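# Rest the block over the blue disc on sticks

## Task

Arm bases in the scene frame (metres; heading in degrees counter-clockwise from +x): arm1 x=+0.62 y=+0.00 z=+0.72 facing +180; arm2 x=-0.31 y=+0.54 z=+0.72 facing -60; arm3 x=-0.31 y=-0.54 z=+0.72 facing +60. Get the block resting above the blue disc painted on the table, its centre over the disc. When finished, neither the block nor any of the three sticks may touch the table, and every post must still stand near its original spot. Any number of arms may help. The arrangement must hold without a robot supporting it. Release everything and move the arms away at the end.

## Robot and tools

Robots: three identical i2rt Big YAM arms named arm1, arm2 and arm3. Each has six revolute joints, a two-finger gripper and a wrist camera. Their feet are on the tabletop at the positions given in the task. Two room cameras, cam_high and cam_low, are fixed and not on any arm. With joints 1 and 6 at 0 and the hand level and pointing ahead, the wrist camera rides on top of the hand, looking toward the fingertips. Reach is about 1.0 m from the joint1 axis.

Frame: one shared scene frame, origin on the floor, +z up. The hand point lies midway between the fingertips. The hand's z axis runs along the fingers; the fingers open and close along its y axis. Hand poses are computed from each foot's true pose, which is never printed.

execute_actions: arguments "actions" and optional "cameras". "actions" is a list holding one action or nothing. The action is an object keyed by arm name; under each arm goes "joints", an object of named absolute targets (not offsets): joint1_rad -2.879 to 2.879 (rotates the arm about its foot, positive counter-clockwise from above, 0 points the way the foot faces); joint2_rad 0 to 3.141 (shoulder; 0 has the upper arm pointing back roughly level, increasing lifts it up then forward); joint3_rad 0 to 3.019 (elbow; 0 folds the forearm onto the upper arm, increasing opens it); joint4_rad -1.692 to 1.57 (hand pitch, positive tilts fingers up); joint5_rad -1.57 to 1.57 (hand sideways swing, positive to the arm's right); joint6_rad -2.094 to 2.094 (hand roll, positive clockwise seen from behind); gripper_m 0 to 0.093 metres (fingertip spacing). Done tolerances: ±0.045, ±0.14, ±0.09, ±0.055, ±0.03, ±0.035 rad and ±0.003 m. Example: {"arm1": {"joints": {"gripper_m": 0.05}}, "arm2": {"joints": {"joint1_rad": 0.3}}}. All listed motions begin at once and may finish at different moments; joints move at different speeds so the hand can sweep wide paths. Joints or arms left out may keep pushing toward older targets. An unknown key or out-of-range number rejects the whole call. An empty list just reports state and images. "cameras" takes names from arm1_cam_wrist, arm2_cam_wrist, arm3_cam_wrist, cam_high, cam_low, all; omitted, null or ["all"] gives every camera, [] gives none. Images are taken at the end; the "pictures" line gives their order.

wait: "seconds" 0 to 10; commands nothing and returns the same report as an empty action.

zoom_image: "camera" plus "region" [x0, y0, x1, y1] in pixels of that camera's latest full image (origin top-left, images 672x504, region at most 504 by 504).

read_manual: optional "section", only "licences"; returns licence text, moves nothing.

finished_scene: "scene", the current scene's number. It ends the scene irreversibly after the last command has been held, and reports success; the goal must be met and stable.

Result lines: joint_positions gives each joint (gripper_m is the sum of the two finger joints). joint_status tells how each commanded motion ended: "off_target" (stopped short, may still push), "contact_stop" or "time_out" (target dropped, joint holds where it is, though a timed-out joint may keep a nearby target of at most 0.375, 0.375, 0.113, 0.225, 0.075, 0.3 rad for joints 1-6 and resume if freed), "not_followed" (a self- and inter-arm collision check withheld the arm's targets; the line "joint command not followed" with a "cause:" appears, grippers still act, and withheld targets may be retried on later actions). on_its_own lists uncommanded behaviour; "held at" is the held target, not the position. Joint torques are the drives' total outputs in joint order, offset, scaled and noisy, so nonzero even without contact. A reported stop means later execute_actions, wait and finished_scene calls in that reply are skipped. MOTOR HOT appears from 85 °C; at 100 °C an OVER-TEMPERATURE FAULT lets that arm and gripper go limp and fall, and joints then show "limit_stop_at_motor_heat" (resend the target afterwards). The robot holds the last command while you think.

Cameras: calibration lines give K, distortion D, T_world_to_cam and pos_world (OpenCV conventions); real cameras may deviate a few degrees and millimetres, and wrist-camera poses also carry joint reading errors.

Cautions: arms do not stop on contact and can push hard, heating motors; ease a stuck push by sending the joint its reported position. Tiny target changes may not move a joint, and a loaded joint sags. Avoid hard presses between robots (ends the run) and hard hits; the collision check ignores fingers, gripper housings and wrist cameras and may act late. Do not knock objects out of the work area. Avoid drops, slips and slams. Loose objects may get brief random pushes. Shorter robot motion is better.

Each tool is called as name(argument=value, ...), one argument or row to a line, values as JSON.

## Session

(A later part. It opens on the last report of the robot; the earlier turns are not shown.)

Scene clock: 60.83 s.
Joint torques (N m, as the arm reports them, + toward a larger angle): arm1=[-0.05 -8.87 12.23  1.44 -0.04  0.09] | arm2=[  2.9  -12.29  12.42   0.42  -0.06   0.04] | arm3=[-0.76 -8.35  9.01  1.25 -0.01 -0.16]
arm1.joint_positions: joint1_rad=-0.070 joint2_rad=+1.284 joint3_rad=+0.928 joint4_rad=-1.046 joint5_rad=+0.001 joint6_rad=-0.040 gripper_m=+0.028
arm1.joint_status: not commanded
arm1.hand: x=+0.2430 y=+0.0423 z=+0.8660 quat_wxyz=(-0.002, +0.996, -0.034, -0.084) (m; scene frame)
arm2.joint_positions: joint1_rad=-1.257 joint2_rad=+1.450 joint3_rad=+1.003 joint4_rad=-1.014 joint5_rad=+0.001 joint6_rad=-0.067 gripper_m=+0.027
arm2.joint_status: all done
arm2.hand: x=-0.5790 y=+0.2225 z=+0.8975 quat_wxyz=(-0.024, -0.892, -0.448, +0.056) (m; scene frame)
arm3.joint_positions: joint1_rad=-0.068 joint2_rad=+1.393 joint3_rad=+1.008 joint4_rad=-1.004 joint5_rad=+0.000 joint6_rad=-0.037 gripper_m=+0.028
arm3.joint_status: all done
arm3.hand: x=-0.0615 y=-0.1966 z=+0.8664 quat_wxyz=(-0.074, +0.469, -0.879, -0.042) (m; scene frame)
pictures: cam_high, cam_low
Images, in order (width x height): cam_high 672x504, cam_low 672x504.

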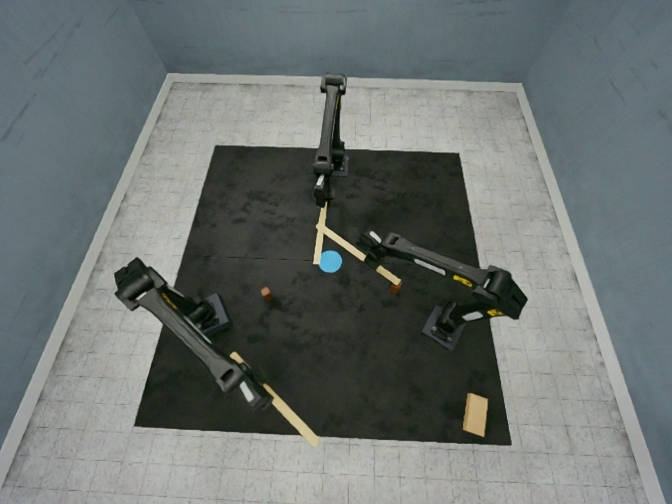

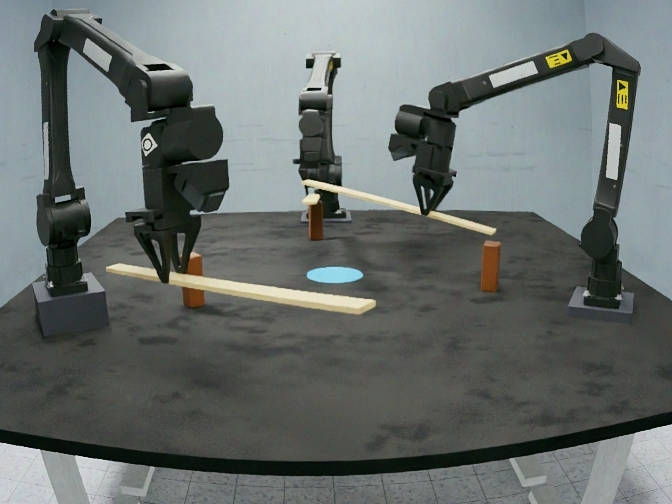

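zoom_image(
  camera="cam_high",
  region=[365, 255, 425, 315],
)

zoom_image(
  camera="cam_low",
  region=[440, 200, 540, 300],
)

zoom_image(
  camera="cam_low",
  region=[280, 160, 370, 250],
)

Region (365, 255, 425, 315) of cam_high's 672x504 image, scaled by 8.400, with more detail than that image has.

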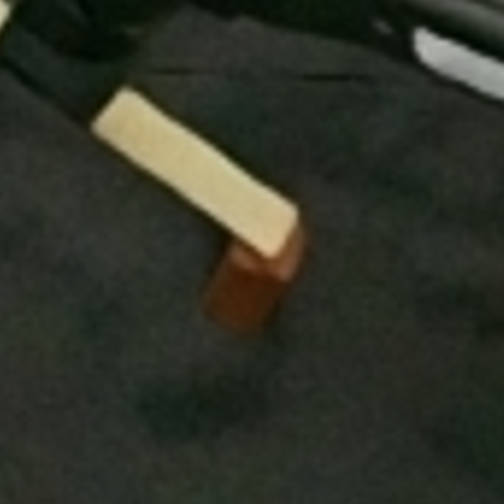

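Region (440, 200, 540, 300) of cam_low's 672x504 image, scaled by 5.040, with more detail than that image has.

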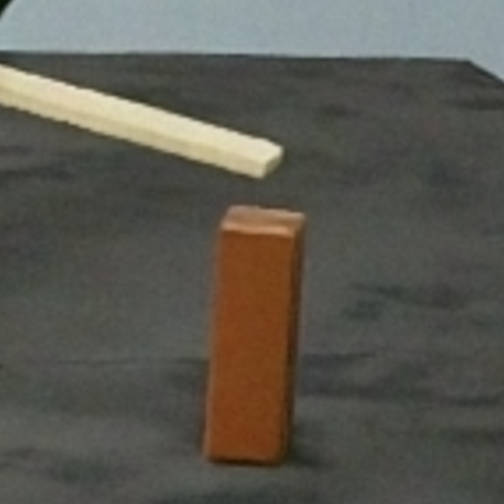

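Region (280, 160, 370, 250) of cam_low's 672x504 image, scaled by 5.600, with more detail than that image has.

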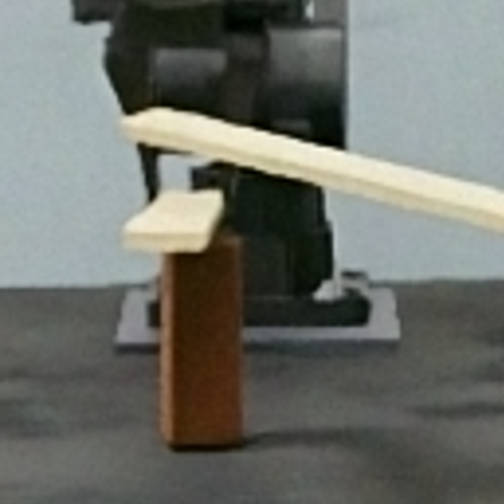

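execute_actions(
  actions=[
    {"arm3": {"joints": {"joint1_rad": -0.07, "joint3_rad": 0.97, "joint4_rad": -0.948}}},
  ],
  cameras=["cam_high", "cam_low"],
)

zoom_image(
  camera="cam_low",
  region=[440, 200, 540, 300],
)

zoom_image(
  camera="cam_low",
  region=[280, 160, 370, 250],
)

zoom_image(
  camera="cam_high",
  region=[365, 255, 425, 315],
)

Scene clock: 62.57 s.
Joint torques (N m, as the arm reports them, + toward a larger angle): arm1=[-0.06 -8.9  12.24  1.43 -0.04  0.09] | arm2=[  2.77 -11.75  12.41   0.21  -0.06   0.01] | arm3=[-0.63 -8.1   7.56  1.16  0.01 -0.19]
arm1.joint_positions: joint1_rad=-0.070 joint2_rad=+1.284 joint3_rad=+0.928 joint4_rad=-1.046 joint5_rad=+0.001 joint6_rad=-0.040 gripper_m=+0.028
arm1.joint_status: not commanded
arm1.hand: x=+0.2430 y=+0.0423 z=+0.8660 quat_wxyz=(-0.002, +0.996, -0.034, -0.084) (m; scene frame)
arm2.joint_positions: joint1_rad=-1.257 joint2_rad=+1.450 joint3_rad=+1.003 joint4_rad=-1.014 joint5_rad=+0.001 joint6_rad=-0.067 gripper_m=+0.027
arm2.joint_status: not commanded
arm2.hand: x=-0.5790 y=+0.2225 z=+0.8975 quat_wxyz=(-0.024, -0.892, -0.448, +0.056) (m; scene frame)
arm3.joint_positions: joint1_rad=-0.068 joint2_rad=+1.393 joint3_rad=+0.964 joint4_rad=-0.962 joint5_rad=+0.000 joint6_rad=-0.037 gripper_m=+0.028
arm3.joint_status: all done
arm3.hand: x=-0.0657 y=-0.2022 z=+0.8513 quat_wxyz=(-0.073, +0.469, -0.879, -0.042) (m; scene frame)
pictures: cam_high, cam_low
Images, in order (width x height): cam_high 672x504, cam_low 672x504.

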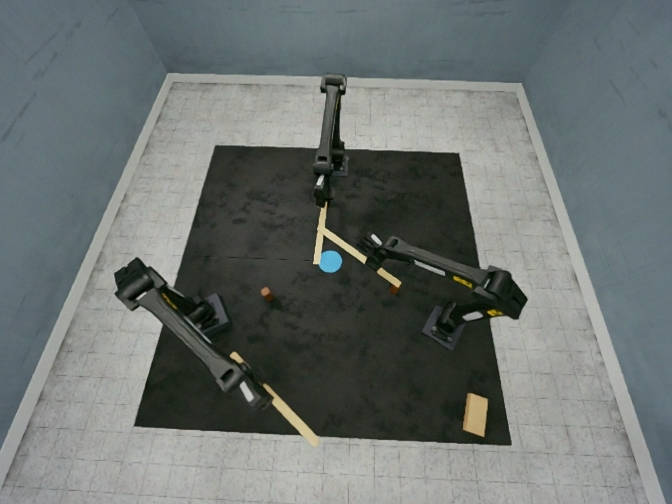

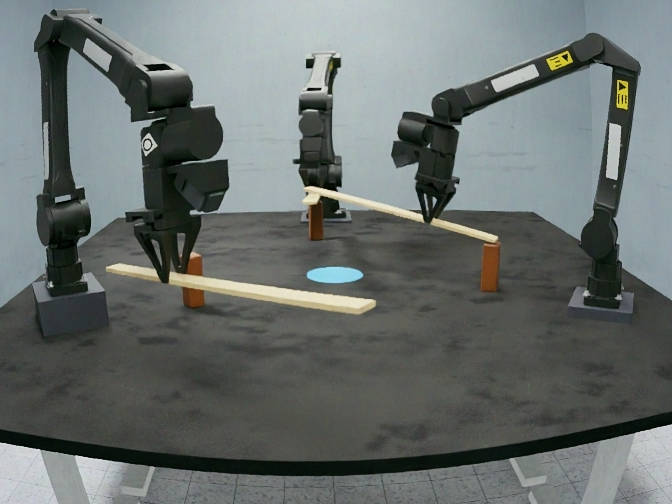

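Region (440, 200, 540, 300) of cam_low's 672x504 image, scaled by 5.040, with more detail than that image has.

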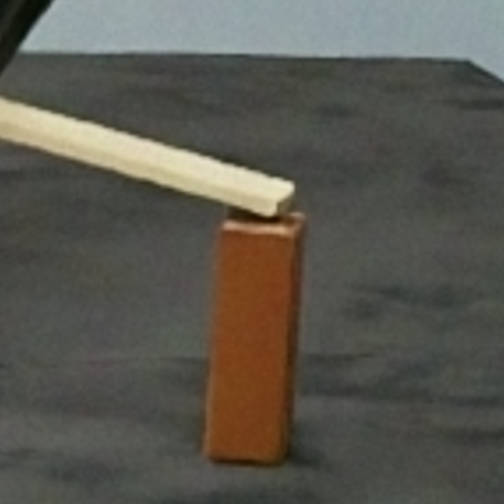

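Region (280, 160, 370, 250) of cam_low's 672x504 image, scaled by 5.600, with more detail than that image has.

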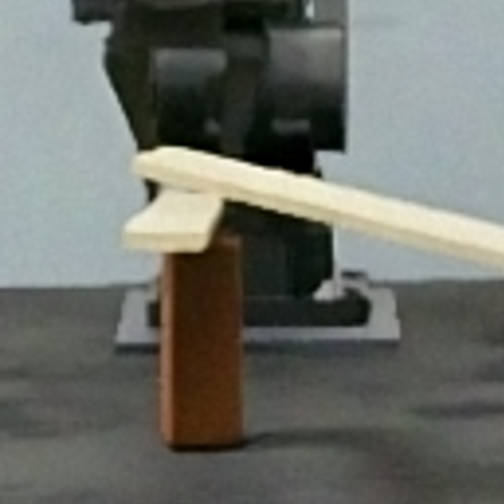

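Region (365, 255, 425, 315) of cam_high's 672x504 image, scaled by 8.400, with more detail than that image has.

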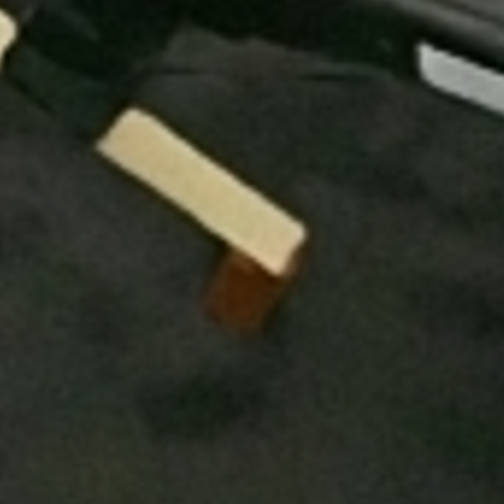

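execute_actions(
  actions=[
    {"arm3": {"joints": {"joint3_rad": 0.944, "joint4_rad": -0.93}}},
  ],
  cameras=["cam_high", "cam_low"],
)

zoom_image(
  camera="cam_low",
  region=[440, 200, 540, 300],
)

zoom_image(
  camera="cam_low",
  region=[280, 160, 370, 250],
)

Scene clock: 63.60 s.
Joint torques (N m, as the arm reports them, + toward a larger angle): arm1=[-0.1  -8.96 12.21  1.41 -0.04  0.08] | arm2=[  2.42 -11.84  12.5    0.53  -0.04   0.03] | arm3=[-0.52 -8.03  7.12  1.21 -0.02 -0.18]
arm1.joint_positions: joint1_rad=-0.070 joint2_rad=+1.284 joint3_rad=+0.928 joint4_rad=-1.046 joint5_rad=+0.001 joint6_rad=-0.040 gripper_m=+0.028
arm1.joint_status: not commanded
arm1.hand: x=+0.2430 y=+0.0423 z=+0.8660 quat_wxyz=(-0.002, +0.996, -0.034, -0.084) (m; scene frame)
arm2.joint_positions: joint1_rad=-1.257 joint2_rad=+1.450 joint3_rad=+1.003 joint4_rad=-1.014 joint5_rad=+0.001 joint6_rad=-0.067 gripper_m=+0.027
arm2.joint_status: not commanded
arm2.hand: x=-0.5790 y=+0.2225 z=+0.8975 quat_wxyz=(-0.024, -0.892, -0.448, +0.056) (m; scene frame)
arm3.joint_positions: joint1_rad=-0.068 joint2_rad=+1.393 joint3_rad=+0.944 joint4_rad=-0.944 joint5_rad=+0.000 joint6_rad=-0.038 gripper_m=+0.028
arm3.joint_status: all done
arm3.hand: x=-0.0682 y=-0.2054 z=+0.8442 quat_wxyz=(-0.072, +0.470, -0.879, -0.041) (m; scene frame)
pictures: cam_high, cam_low
Images, in order (width x height): cam_high 672x504, cam_low 672x504.

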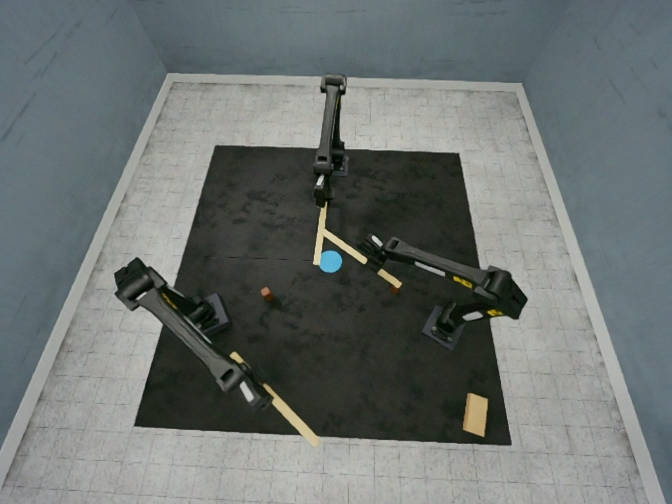

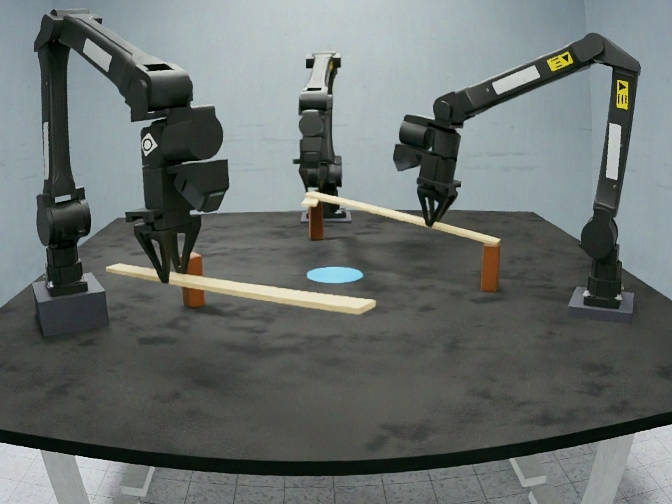

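Region (440, 200, 540, 300) of cam_low's 672x504 image, scaled by 5.040, with more detail than that image has.

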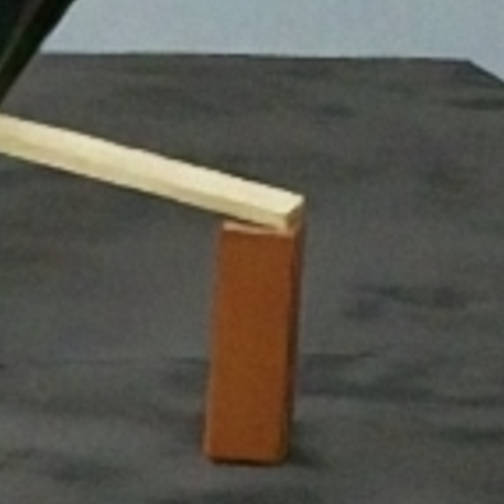

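Region (280, 160, 370, 250) of cam_low's 672x504 image, scaled by 5.600, with more detail than that image has.

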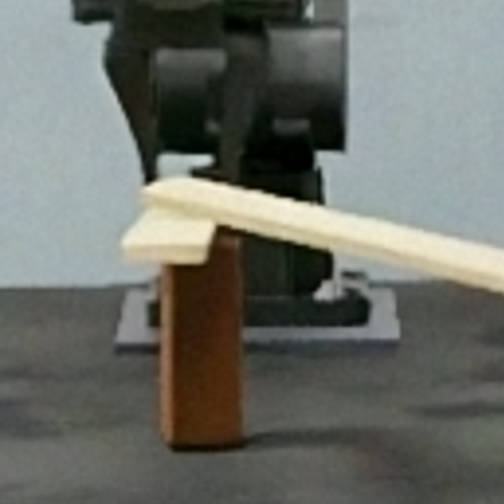

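execute_actions(
  actions=[
    {"arm3": {"joints": {"gripper_m": 0.06}}},
  ],
  cameras=["cam_high", "cam_low", "arm1_cam_wrist"],
)

zoom_image(
  camera="cam_low",
  region=[280, 160, 370, 250],
)

zoom_image(
  camera="cam_low",
  region=[440, 200, 540, 300],
)

Scene clock: 67.97 s.
Joint torques (N m, as the arm reports them, + toward a larger angle): arm1=[ 0.01 -8.84 12.24  1.43 -0.03  0.07] | arm2=[  2.43 -12.    12.34   0.41  -0.07   0.06] | arm3=[-0.6  -7.66  7.1   1.12 -0.01 -0.17]
arm1.joint_positions: joint1_rad=-0.070 joint2_rad=+1.284 joint3_rad=+0.928 joint4_rad=-1.046 joint5_rad=+0.001 joint6_rad=-0.040 gripper_m=+0.028
arm1.joint_status: not commanded
arm1.hand: x=+0.2430 y=+0.0423 z=+0.8660 quat_wxyz=(-0.002, +0.996, -0.034, -0.084) (m; scene frame)
arm2.joint_positions: joint1_rad=-1.257 joint2_rad=+1.450 joint3_rad=+1.003 joint4_rad=-1.014 joint5_rad=+0.001 joint6_rad=-0.067 gripper_m=+0.027
arm2.joint_status: not commanded
arm2.hand: x=-0.5790 y=+0.2225 z=+0.8975 quat_wxyz=(-0.024, -0.892, -0.448, +0.056) (m; scene frame)
arm3.joint_positions: joint1_rad=-0.068 joint2_rad=+1.393 joint3_rad=+0.944 joint4_rad=-0.943 joint5_rad=+0.000 joint6_rad=-0.038 gripper_m=+0.060
arm3.joint_status: all done
arm3.hand: x=-0.0680 y=-0.2051 z=+0.8442 quat_wxyz=(-0.073, +0.470, -0.879, -0.042) (m; scene frame)
pictures: arm1_cam_wrist, cam_high, cam_low
camera_calibration (this result's frames):
arm1_cam_wrist: T_world_to_cam=[[0.077654, 0.996976, -0.00295017, -0.0632308], [0.89327, -0.0682617, 0.444307, -0.590815], [0.442762, -0.0371375, -0.89587, 0.792534], [0, 0, 0, 1]] pos_world=[0.181764, 0.0521423, 0.972324]
Images, in order (width x height): arm1_cam_wrist 672x504, cam_high 672x504, cam_low 672x504.

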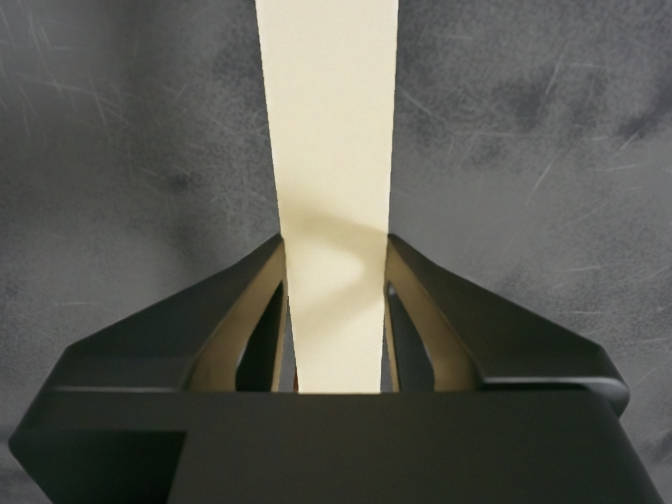

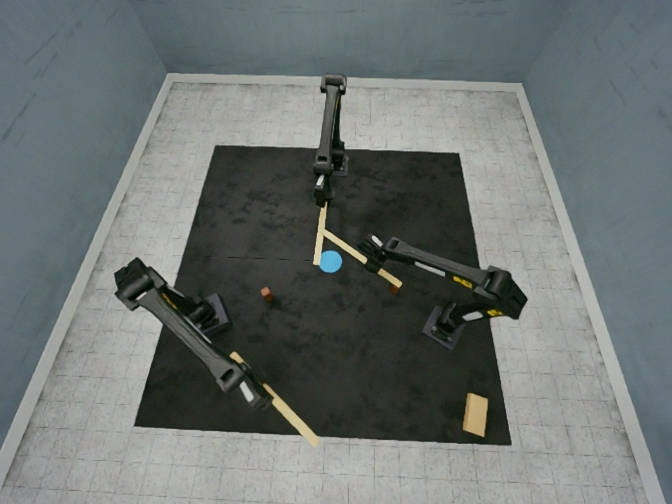

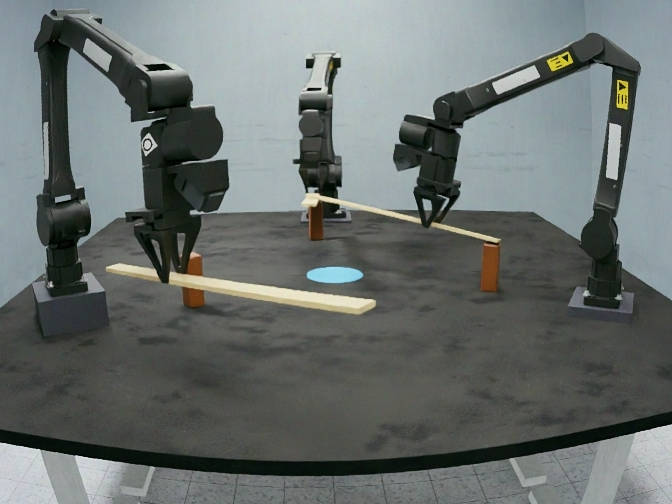

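Region (280, 160, 370, 250) of cam_low's 672x504 image, scaled by 5.600, with more detail than that image has.

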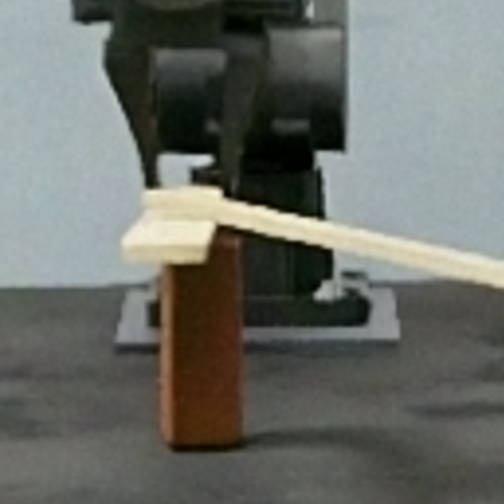

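Region (440, 200, 540, 300) of cam_low's 672x504 image, scaled by 5.040, with more detail than that image has.

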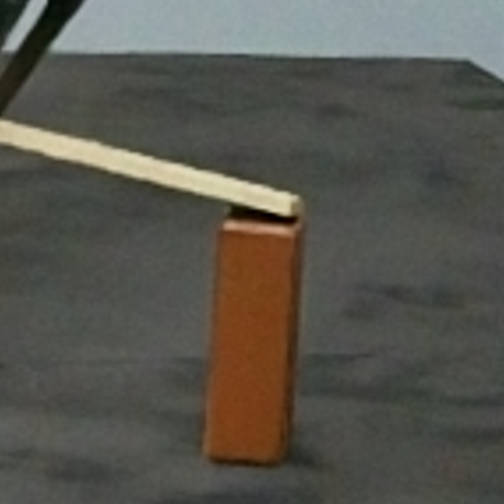

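execute_actions(
  actions=[
    {"arm2": {"joints": {"joint1_rad": -0.55}}, "arm3": {"joints": {"joint2_rad": 1.2, "joint3_rad": 1.08, "joint4_rad": -1.2}}},
  ],
  cameras=["cam_high", "cam_low"],
)

execute_actions(
  actions=[
    {"arm2": {"joints": {"joint1_rad": -0.25, "joint4_rad": -0.975}}, "arm3": {"joints": {"joint1_rad": -0.632, "joint3_rad": 1.12, "joint4_rad": 0.6, "joint5_rad": -0.818, "joint6_rad": 0.0, "gripper_m": 0.09}}},
  ],
  cameras=["cam_high", "cam_low"],
)

Scene clock: 71.67 s.
Joint torques (N m, as the arm reports them, + toward a larger angle): arm1=[-0.06 -8.85 12.22  1.43 -0.04  0.08] | arm2=[  1.58 -11.78  12.35   0.37  -0.03   0.03] | arm3=[-0.54 -4.72 10.76  0.41 -0.02 -0.17]
arm1.joint_positions: joint1_rad=-0.070 joint2_rad=+1.284 joint3_rad=+0.928 joint4_rad=-1.046 joint5_rad=+0.001 joint6_rad=-0.040 gripper_m=+0.028
arm1.joint_status: not commanded
arm1.hand: x=+0.2430 y=+0.0423 z=+0.8660 quat_wxyz=(-0.002, +0.996, -0.034, -0.084) (m; scene frame)
arm2.joint_positions: joint1_rad=-0.547 joint2_rad=+1.450 joint3_rad=+1.003 joint4_rad=-1.014 joint5_rad=-0.001 joint6_rad=-0.066 gripper_m=+0.027
arm2.joint_status: all done
arm2.hand: x=-0.3079 y=+0.1229 z=+0.8966 quat_wxyz=(-0.039, -0.680, -0.730, +0.045) (m; scene frame)
arm3.joint_positions: joint1_rad=-0.068 joint2_rad=+1.185 joint3_rad=+1.042 joint4_rad=-1.192 joint5_rad=+0.000 joint6_rad=-0.038 gripper_m=+0.060
arm3.joint_status: all done
arm3.hand: x=-0.0850 y=-0.2307 z=+0.9503 quat_wxyz=(-0.098, +0.468, -0.877, -0.054) (m; scene frame)
pictures: cam_high, cam_low
Images, in order (width x height): cam_high 672x504, cam_low 672x504.

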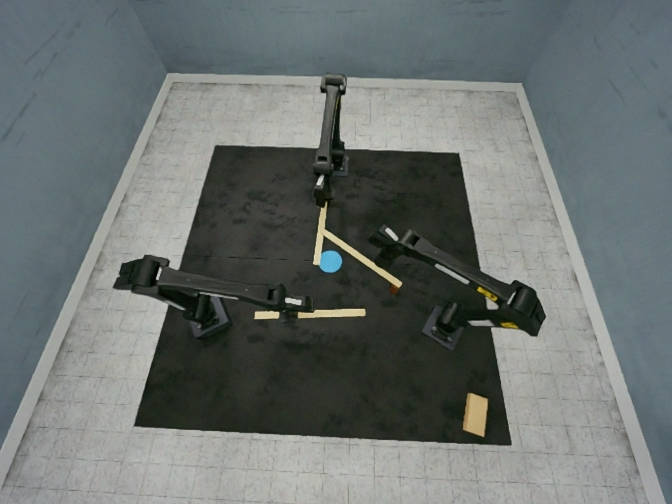

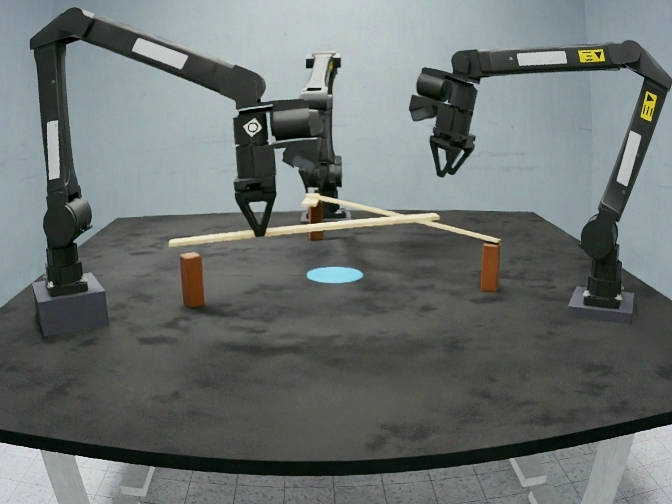

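Scene clock: 73.60 s.
Joint torques (N m, as the arm reports them, + toward a larger angle): arm1=[ 0.02 -8.83 12.23  1.44 -0.04  0.08] | arm2=[  1.17 -11.94  12.37   0.81  -0.01  -0.01] | arm3=[-0.08 -5.95 13.16  1.91  0.14  0.13]
arm1.joint_positions: joint1_rad=-0.070 joint2_rad=+1.284 joint3_rad=+0.928 joint4_rad=-1.046 joint5_rad=+0.001 joint6_rad=-0.040 gripper_m=+0.028
arm1.joint_status: not commanded
arm1.hand: x=+0.2430 y=+0.0423 z=+0.8660 quat_wxyz=(-0.002, +0.996, -0.034, -0.084) (m; scene frame)
arm2.joint_positions: joint1_rad=-0.242 joint2_rad=+1.450 joint3_rad=+1.003 joint4_rad=-0.989 joint5_rad=-0.001 joint6_rad=-0.066 gripper_m=+0.027
arm2.joint_status: all done
arm2.hand: x=-0.1816 y=+0.1366 z=+0.8964 quat_wxyz=(-0.053, -0.561, -0.825, +0.047) (m; scene frame)
arm3.joint_positions: joint1_rad=-0.637 joint2_rad=+1.189 joint3_rad=+1.056 joint4_rad=+0.583 joint5_rad=-0.815 joint6_rad=-0.012 gripper_m=+0.090
arm3.joint_status: all done
arm3.hand: x=+0.1135 y=-0.2380 z=+1.2741 quat_wxyz=(-0.723, +0.422, -0.420, -0.350) (m; scene frame)
pictures: cam_high, cam_low
Images, in order (width x height): cam_high 672x504, cam_low 672x504.

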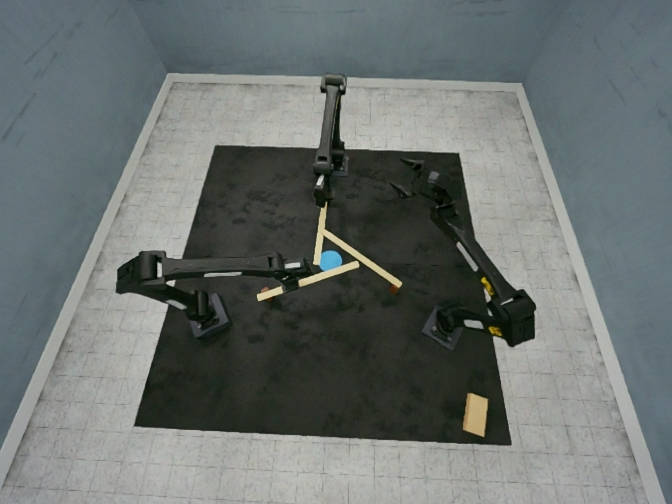

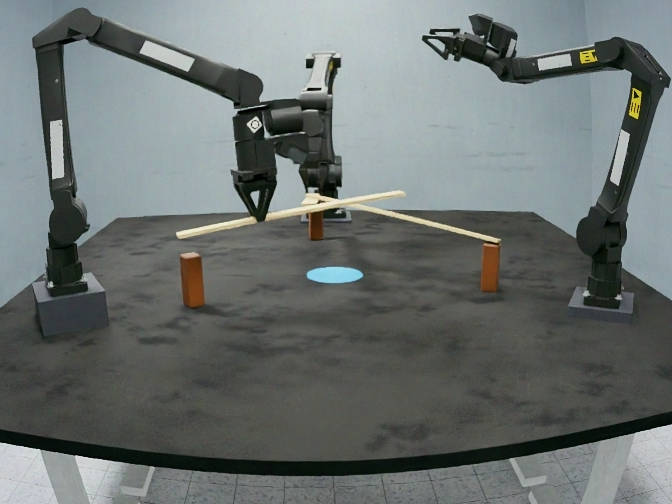

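execute_actions(
  actions=[],
)

Scene clock: 74.73 s.
Joint torques (N m, as the arm reports them, + toward a larger angle): arm1=[-0.03 -8.82 12.23  1.42 -0.04  0.08] | arm2=[  1.03 -12.22  12.58   0.82  -0.01   0.04] | arm3=[ 0.02 -6.05 13.15  1.95  0.12  0.15]
arm1.joint_positions: joint1_rad=-0.070 joint2_rad=+1.284 joint3_rad=+0.928 joint4_rad=-1.046 joint5_rad=+0.001 joint6_rad=-0.040 gripper_m=+0.028
arm1.joint_status: not commanded
arm1.hand: x=+0.2430 y=+0.0423 z=+0.8660 quat_wxyz=(-0.002, +0.996, -0.034, -0.084) (m; scene frame)
arm2.joint_positions: joint1_rad=-0.242 joint2_rad=+1.450 joint3_rad=+1.003 joint4_rad=-0.989 joint5_rad=-0.001 joint6_rad=-0.066 gripper_m=+0.027
arm2.joint_status: all done
arm2.hand: x=-0.1816 y=+0.1366 z=+0.8964 quat_wxyz=(-0.053, -0.561, -0.825, +0.047) (m; scene frame)
arm3.joint_positions: joint1_rad=-0.637 joint2_rad=+1.189 joint3_rad=+1.056 joint4_rad=+0.583 joint5_rad=-0.815 joint6_rad=-0.012 gripper_m=+0.090
arm3.joint_status: all done
arm3.hand: x=+0.1135 y=-0.2380 z=+1.2741 quat_wxyz=(-0.723, +0.422, -0.420, -0.350) (m; scene frame)
pictures: arm1_cam_wrist, arm2_cam_wrist, arm3_cam_wrist, cam_high, cam_low
camera_calibration (this result's frames):
arm1_cam_wrist: T_world_to_cam=[[0.077654, 0.996976, -0.00295017, -0.0632308], [0.89327, -0.0682617, 0.444307, -0.590815], [0.442762, -0.0371375, -0.89587, 0.792534], [0, 0, 0, 1]] pos_world=[0.181764, 0.0521423, 0.972324]
arm2_cam_wrist: T_world_to_cam=[[-0.931743, -0.362628, 0.0188426, -0.135091], [-0.313918, 0.830497, 0.460142, -0.57642], [-0.182509, 0.42282, -0.887645, 0.827701], [0, 0, 0, 1]] pos_world=[-0.155755, 0.0797585, 1.00249]
arm3_cam_wrist: T_world_to_cam=[[0.866067, -0.40157, 0.297774, -0.568692], [0.134122, -0.38716, -0.912205, 1.0577], [0.481601, 0.829969, -0.281447, 0.62641], [0, 0, 0, 1]] pos_world=[0.0489839, -0.338771, 1.31048]
Images, in order (width x height): arm1_cam_wrist 672x504, arm2_cam_wrist 672x504, arm3_cam_wrist 672x504, cam_high 672x504, cam_low 672x504.

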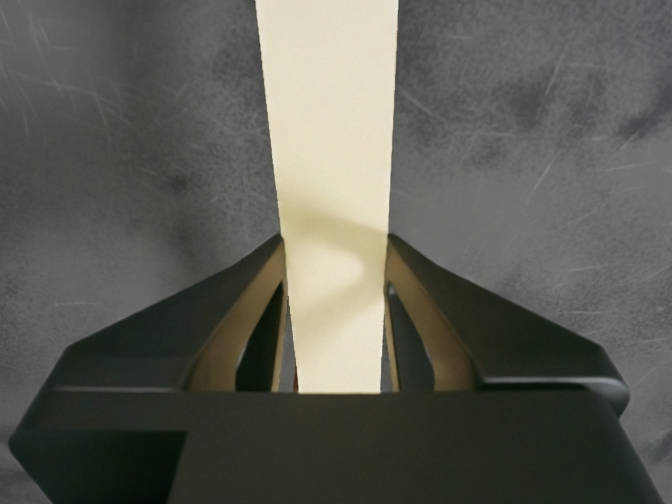

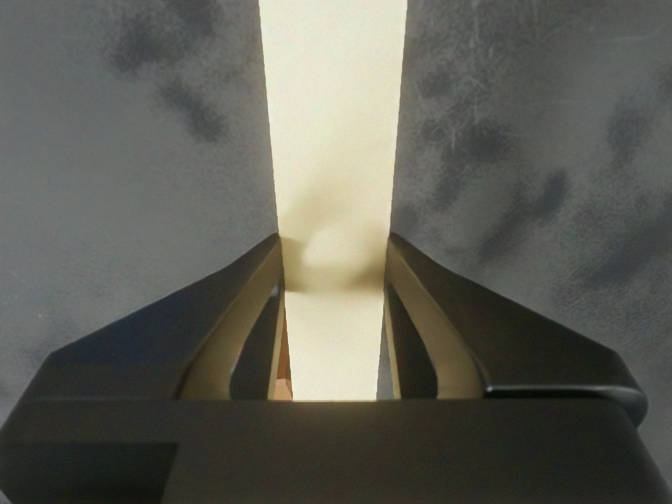

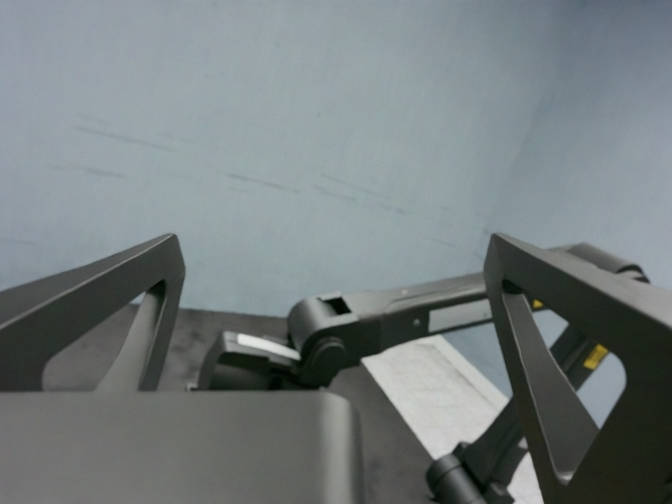

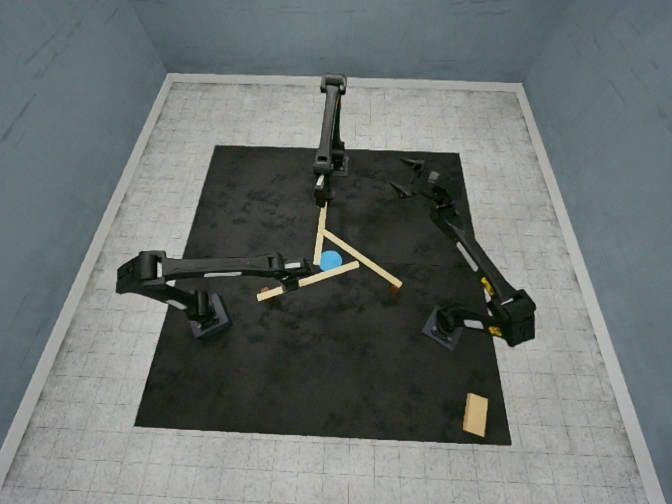

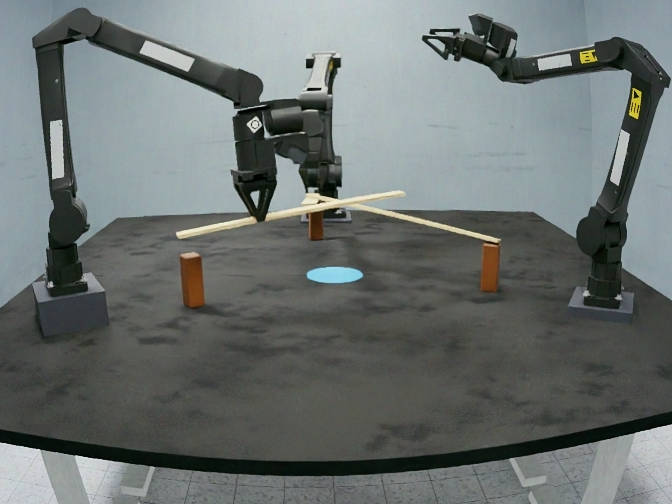

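zoom_image(
  camera="cam_high",
  region=[240, 180, 420, 320],
)

zoom_image(
  camera="cam_low",
  region=[160, 160, 520, 320],
)

Region (240, 180, 420, 320) of cam_high's 672x504 image, scaled by 2.800, with more detail than that image has.

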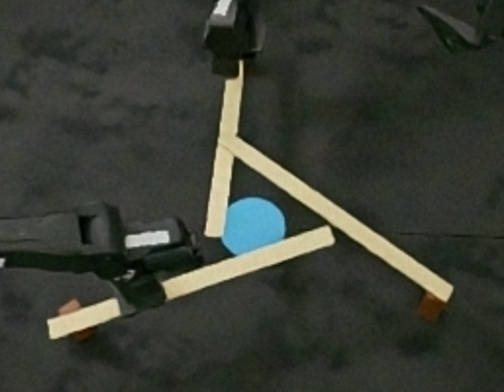

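Region (160, 160, 520, 320) of cam_low's 672x504 image, scaled by 1.400, with more detail than that image has.

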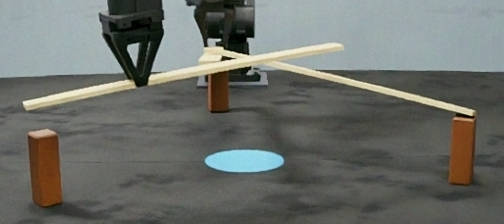

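execute_actions(
  actions=[
    {"arm2": {"joints": {"joint2_rad": 1.505, "joint4_rad": -0.914}}, "arm3": {"joints": {"joint1_rad": -0.632, "joint2_rad": 1.9, "joint3_rad": 1.1, "joint4_rad": 0.85, "joint5_rad": -0.818, "joint6_rad": 0.0}}},
  ],
)

Scene clock: 78.47 s.
Joint torques (N m, as the arm reports them, + toward a larger angle): arm1=[ 0.04 -8.81 12.25  1.44 -0.04  0.08] | arm2=[  0.94 -13.53  12.     0.93  -0.04  -0.01] | arm3=[ -0.28 -16.2    8.63   2.19  -0.08   0.11]
arm1.joint_positions: joint1_rad=-0.070 joint2_rad=+1.284 joint3_rad=+0.928 joint4_rad=-1.046 joint5_rad=+0.001 joint6_rad=-0.040 gripper_m=+0.028
arm1.joint_status: not commanded
arm1.hand: x=+0.2430 y=+0.0423 z=+0.8660 quat_wxyz=(-0.002, +0.996, -0.034, -0.084) (m; scene frame)
arm2.joint_positions: joint1_rad=-0.242 joint2_rad=+1.504 joint3_rad=+1.003 joint4_rad=-0.929 joint5_rad=-0.001 joint6_rad=-0.066 gripper_m=+0.027
arm2.joint_status: all done
arm2.hand: x=-0.1779 y=+0.1245 z=+0.8767 quat_wxyz=(-0.055, -0.561, -0.824, +0.049) (m; scene frame)
arm3.joint_positions: joint1_rad=-0.637 joint2_rad=+1.920 joint3_rad=+1.065 joint4_rad=+0.834 joint5_rad=-0.816 joint6_rad=-0.012 gripper_m=+0.090
arm3.joint_status: all done
arm3.hand: x=+0.2588 y=-0.1792 z=+0.9021 quat_wxyz=(-0.575, +0.396, -0.595, -0.397) (m; scene frame)
pictures: arm1_cam_wrist, arm2_cam_wrist, arm3_cam_wrist, cam_high, cam_low
camera_calibration (this result's frames):
arm1_cam_wrist: T_world_to_cam=[[0.077654, 0.996976, -0.00295017, -0.0632308], [0.89327, -0.0682617, 0.444307, -0.590815], [0.442762, -0.0371375, -0.89587, 0.792534], [0, 0, 0, 1]] pos_world=[0.181764, 0.0521423, 0.972324]
arm2_cam_wrist: T_world_to_cam=[[-0.931757, -0.362576, 0.019174, -0.135981], [-0.314701, 0.832811, 0.455401, -0.552376], [-0.181086, 0.418289, -0.89008, 0.818928], [0, 0, 0, 1]] pos_world=[-0.152238, 0.0681726, 0.983071]
arm3_cam_wrist: T_world_to_cam=[[0.925937, -0.37614, -0.0340456, -0.271715], [-0.24845, -0.538743, -0.805002, 0.696741], [0.284451, 0.75384, -0.592294, 0.720791], [0, 0, 0, 1]] pos_world=[0.219666, -0.2702, 0.978548]
Images, in order (width x height): arm1_cam_wrist 672x504, arm2_cam_wrist 672x504, arm3_cam_wrist 672x504, cam_high 672x504, cam_low 672x504.

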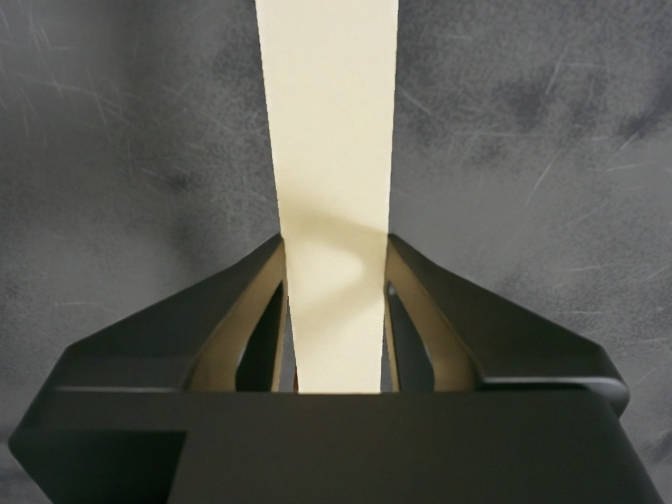

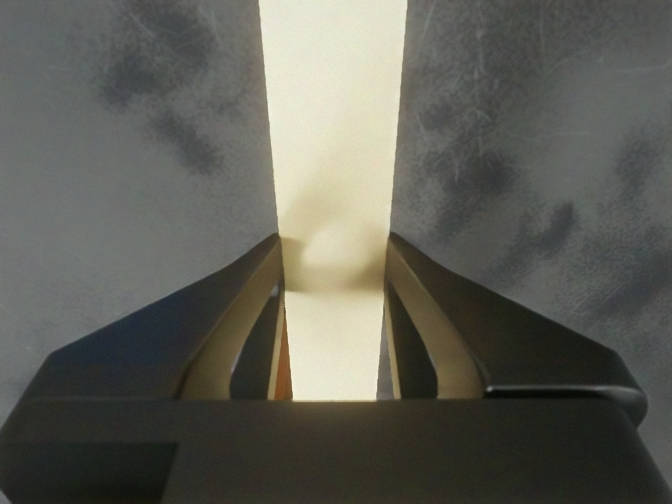

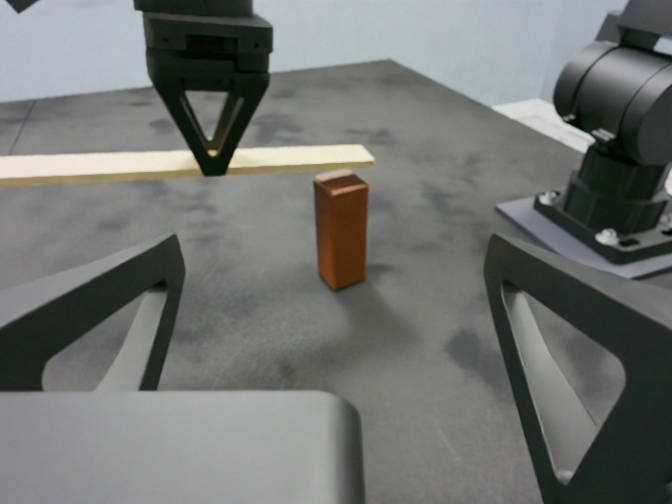

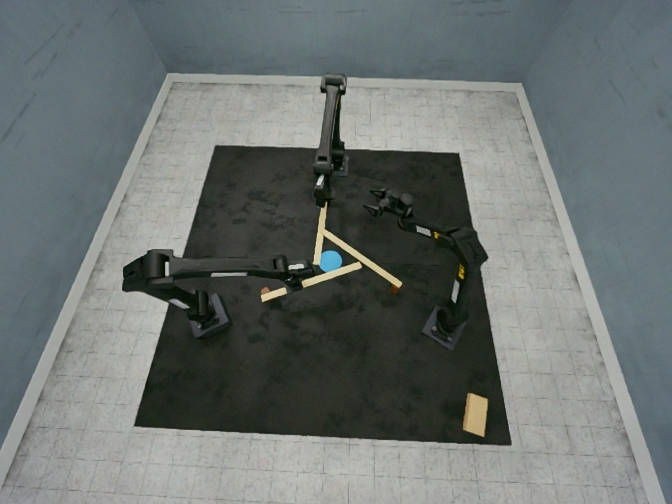

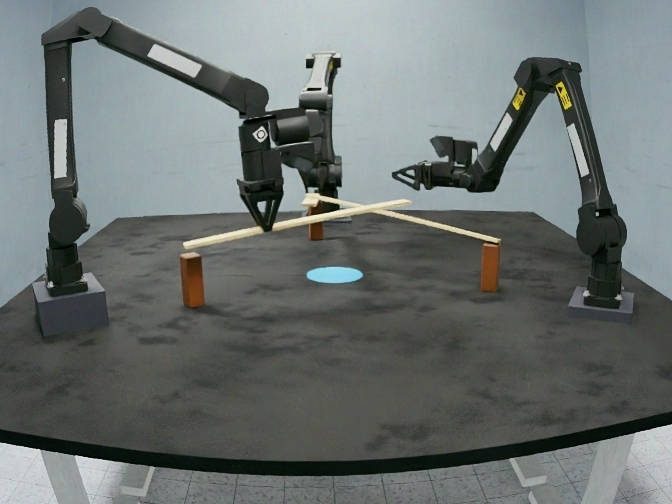

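zoom_image(
  camera="arm3_cam_wrist",
  region=[180, 120, 420, 300],
)

zoom_image(
  camera="cam_low",
  region=[150, 220, 270, 320],
)

zoom_image(
  camera="cam_low",
  region=[280, 170, 440, 250],
)

Region (180, 120, 420, 300) of arm3_cam_wrist's 672x504 image, scaled by 2.100, with more detail than that image has; it fills the top 378 rows of this view, and the rest is white.

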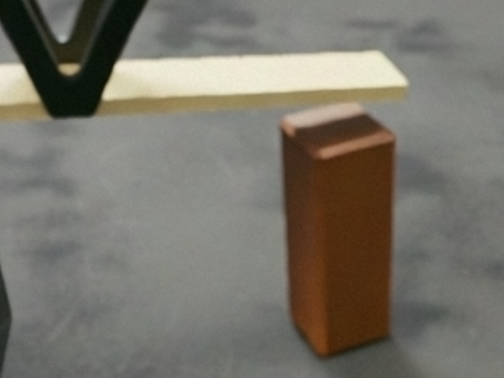

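Region (150, 220, 270, 320) of cam_low's 672x504 image, scaled by 4.200, with more detail than that image has.

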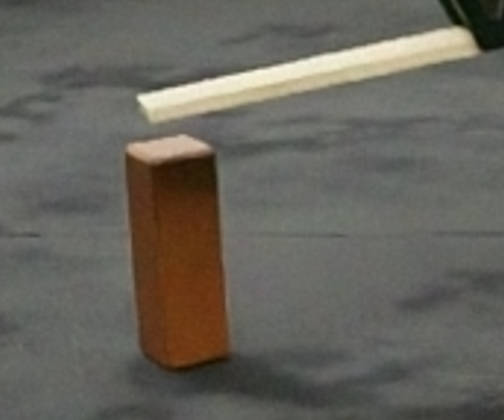

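Region (280, 170, 440, 250) of cam_low's 672x504 image, scaled by 3.150, with more detail than that image has.

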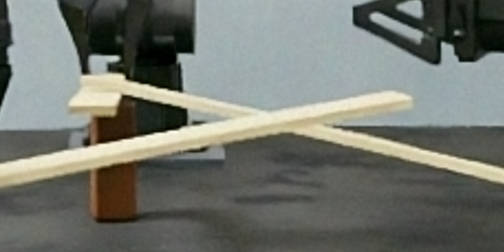

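execute_actions(
  actions=[
    {"arm1": {"joints": {"joint3_rad": 0.895, "joint4_rad": -0.955}}, "arm2": {"joints": {"joint3_rad": 0.951, "joint4_rad": -0.862}}},
  ],
  cameras=["arm3_cam_wrist", "cam_high", "cam_low"],
)

Scene clock: 82.03 s.
Joint torques (N m, as the arm reports them, + toward a larger angle): arm1=[-0.01 -8.88  9.73  1.65 -0.04  0.07] | arm2=[  1.19 -12.82   8.94   0.76  -0.03  -0.01] | arm3=[  0.01 -16.2    8.7    2.26  -0.07   0.12]
arm1.joint_positions: joint1_rad=-0.070 joint2_rad=+1.284 joint3_rad=+0.902 joint4_rad=-0.977 joint5_rad=+0.001 joint6_rad=-0.040 gripper_m=+0.028
arm1.joint_status: all done
arm1.hand: x=+0.2362 y=+0.0430 z=+0.8588 quat_wxyz=(-0.004, +0.994, -0.034, -0.106) (m; scene frame)
arm2.joint_positions: joint1_rad=-0.242 joint2_rad=+1.504 joint3_rad=+0.944 joint4_rad=-0.876 joint5_rad=-0.001 joint6_rad=-0.066 gripper_m=+0.027
arm2.joint_status: all done
arm2.hand: x=-0.1819 y=+0.1365 z=+0.8570 quat_wxyz=(-0.053, -0.561, -0.825, +0.047) (m; scene frame)
arm3.joint_positions: joint1_rad=-0.637 joint2_rad=+1.920 joint3_rad=+1.065 joint4_rad=+0.834 joint5_rad=-0.816 joint6_rad=-0.012 gripper_m=+0.090
arm3.joint_status: not commanded
arm3.hand: x=+0.2588 y=-0.1792 z=+0.9021 quat_wxyz=(-0.575, +0.396, -0.595, -0.397) (m; scene frame)
pictures: arm3_cam_wrist, cam_high, cam_low
camera_calibration (this result's frames):
arm3_cam_wrist: T_world_to_cam=[[0.925937, -0.37614, -0.0340456, -0.271715], [-0.24845, -0.538743, -0.805002, 0.696741], [0.284451, 0.75384, -0.592294, 0.720791], [0, 0, 0, 1]] pos_world=[0.219666, -0.2702, 0.978548]
Images, in order (width x height): arm3_cam_wrist 672x504, cam_high 672x504, cam_low 672x504.

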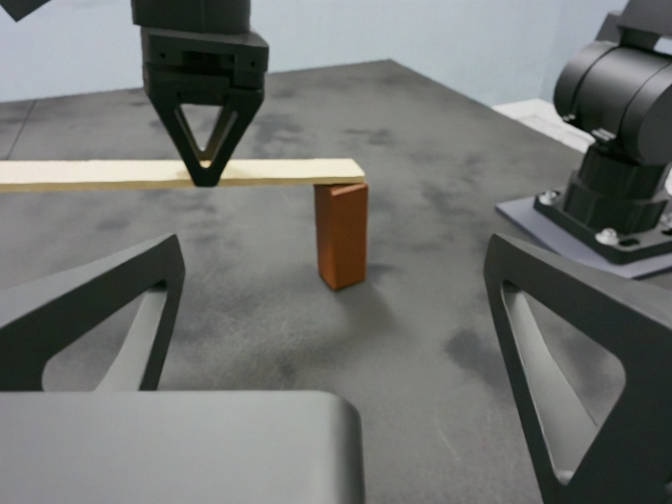

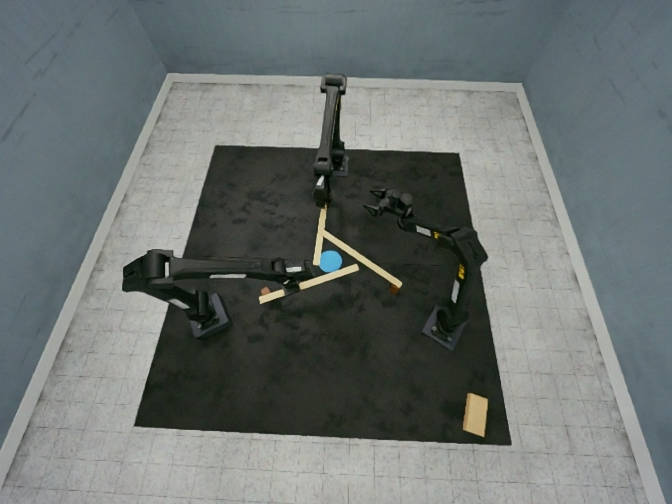

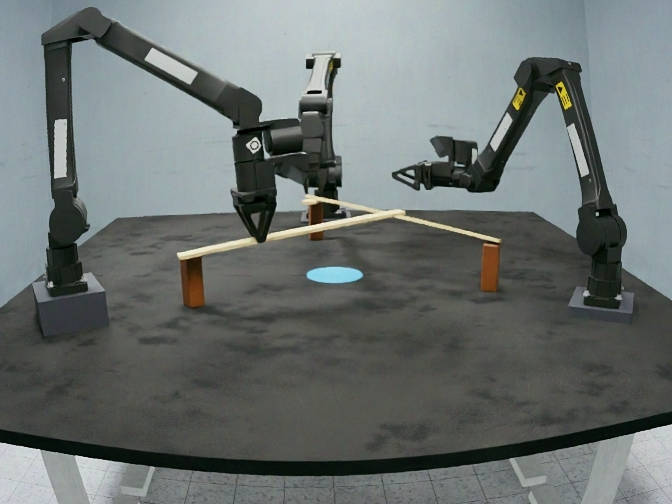

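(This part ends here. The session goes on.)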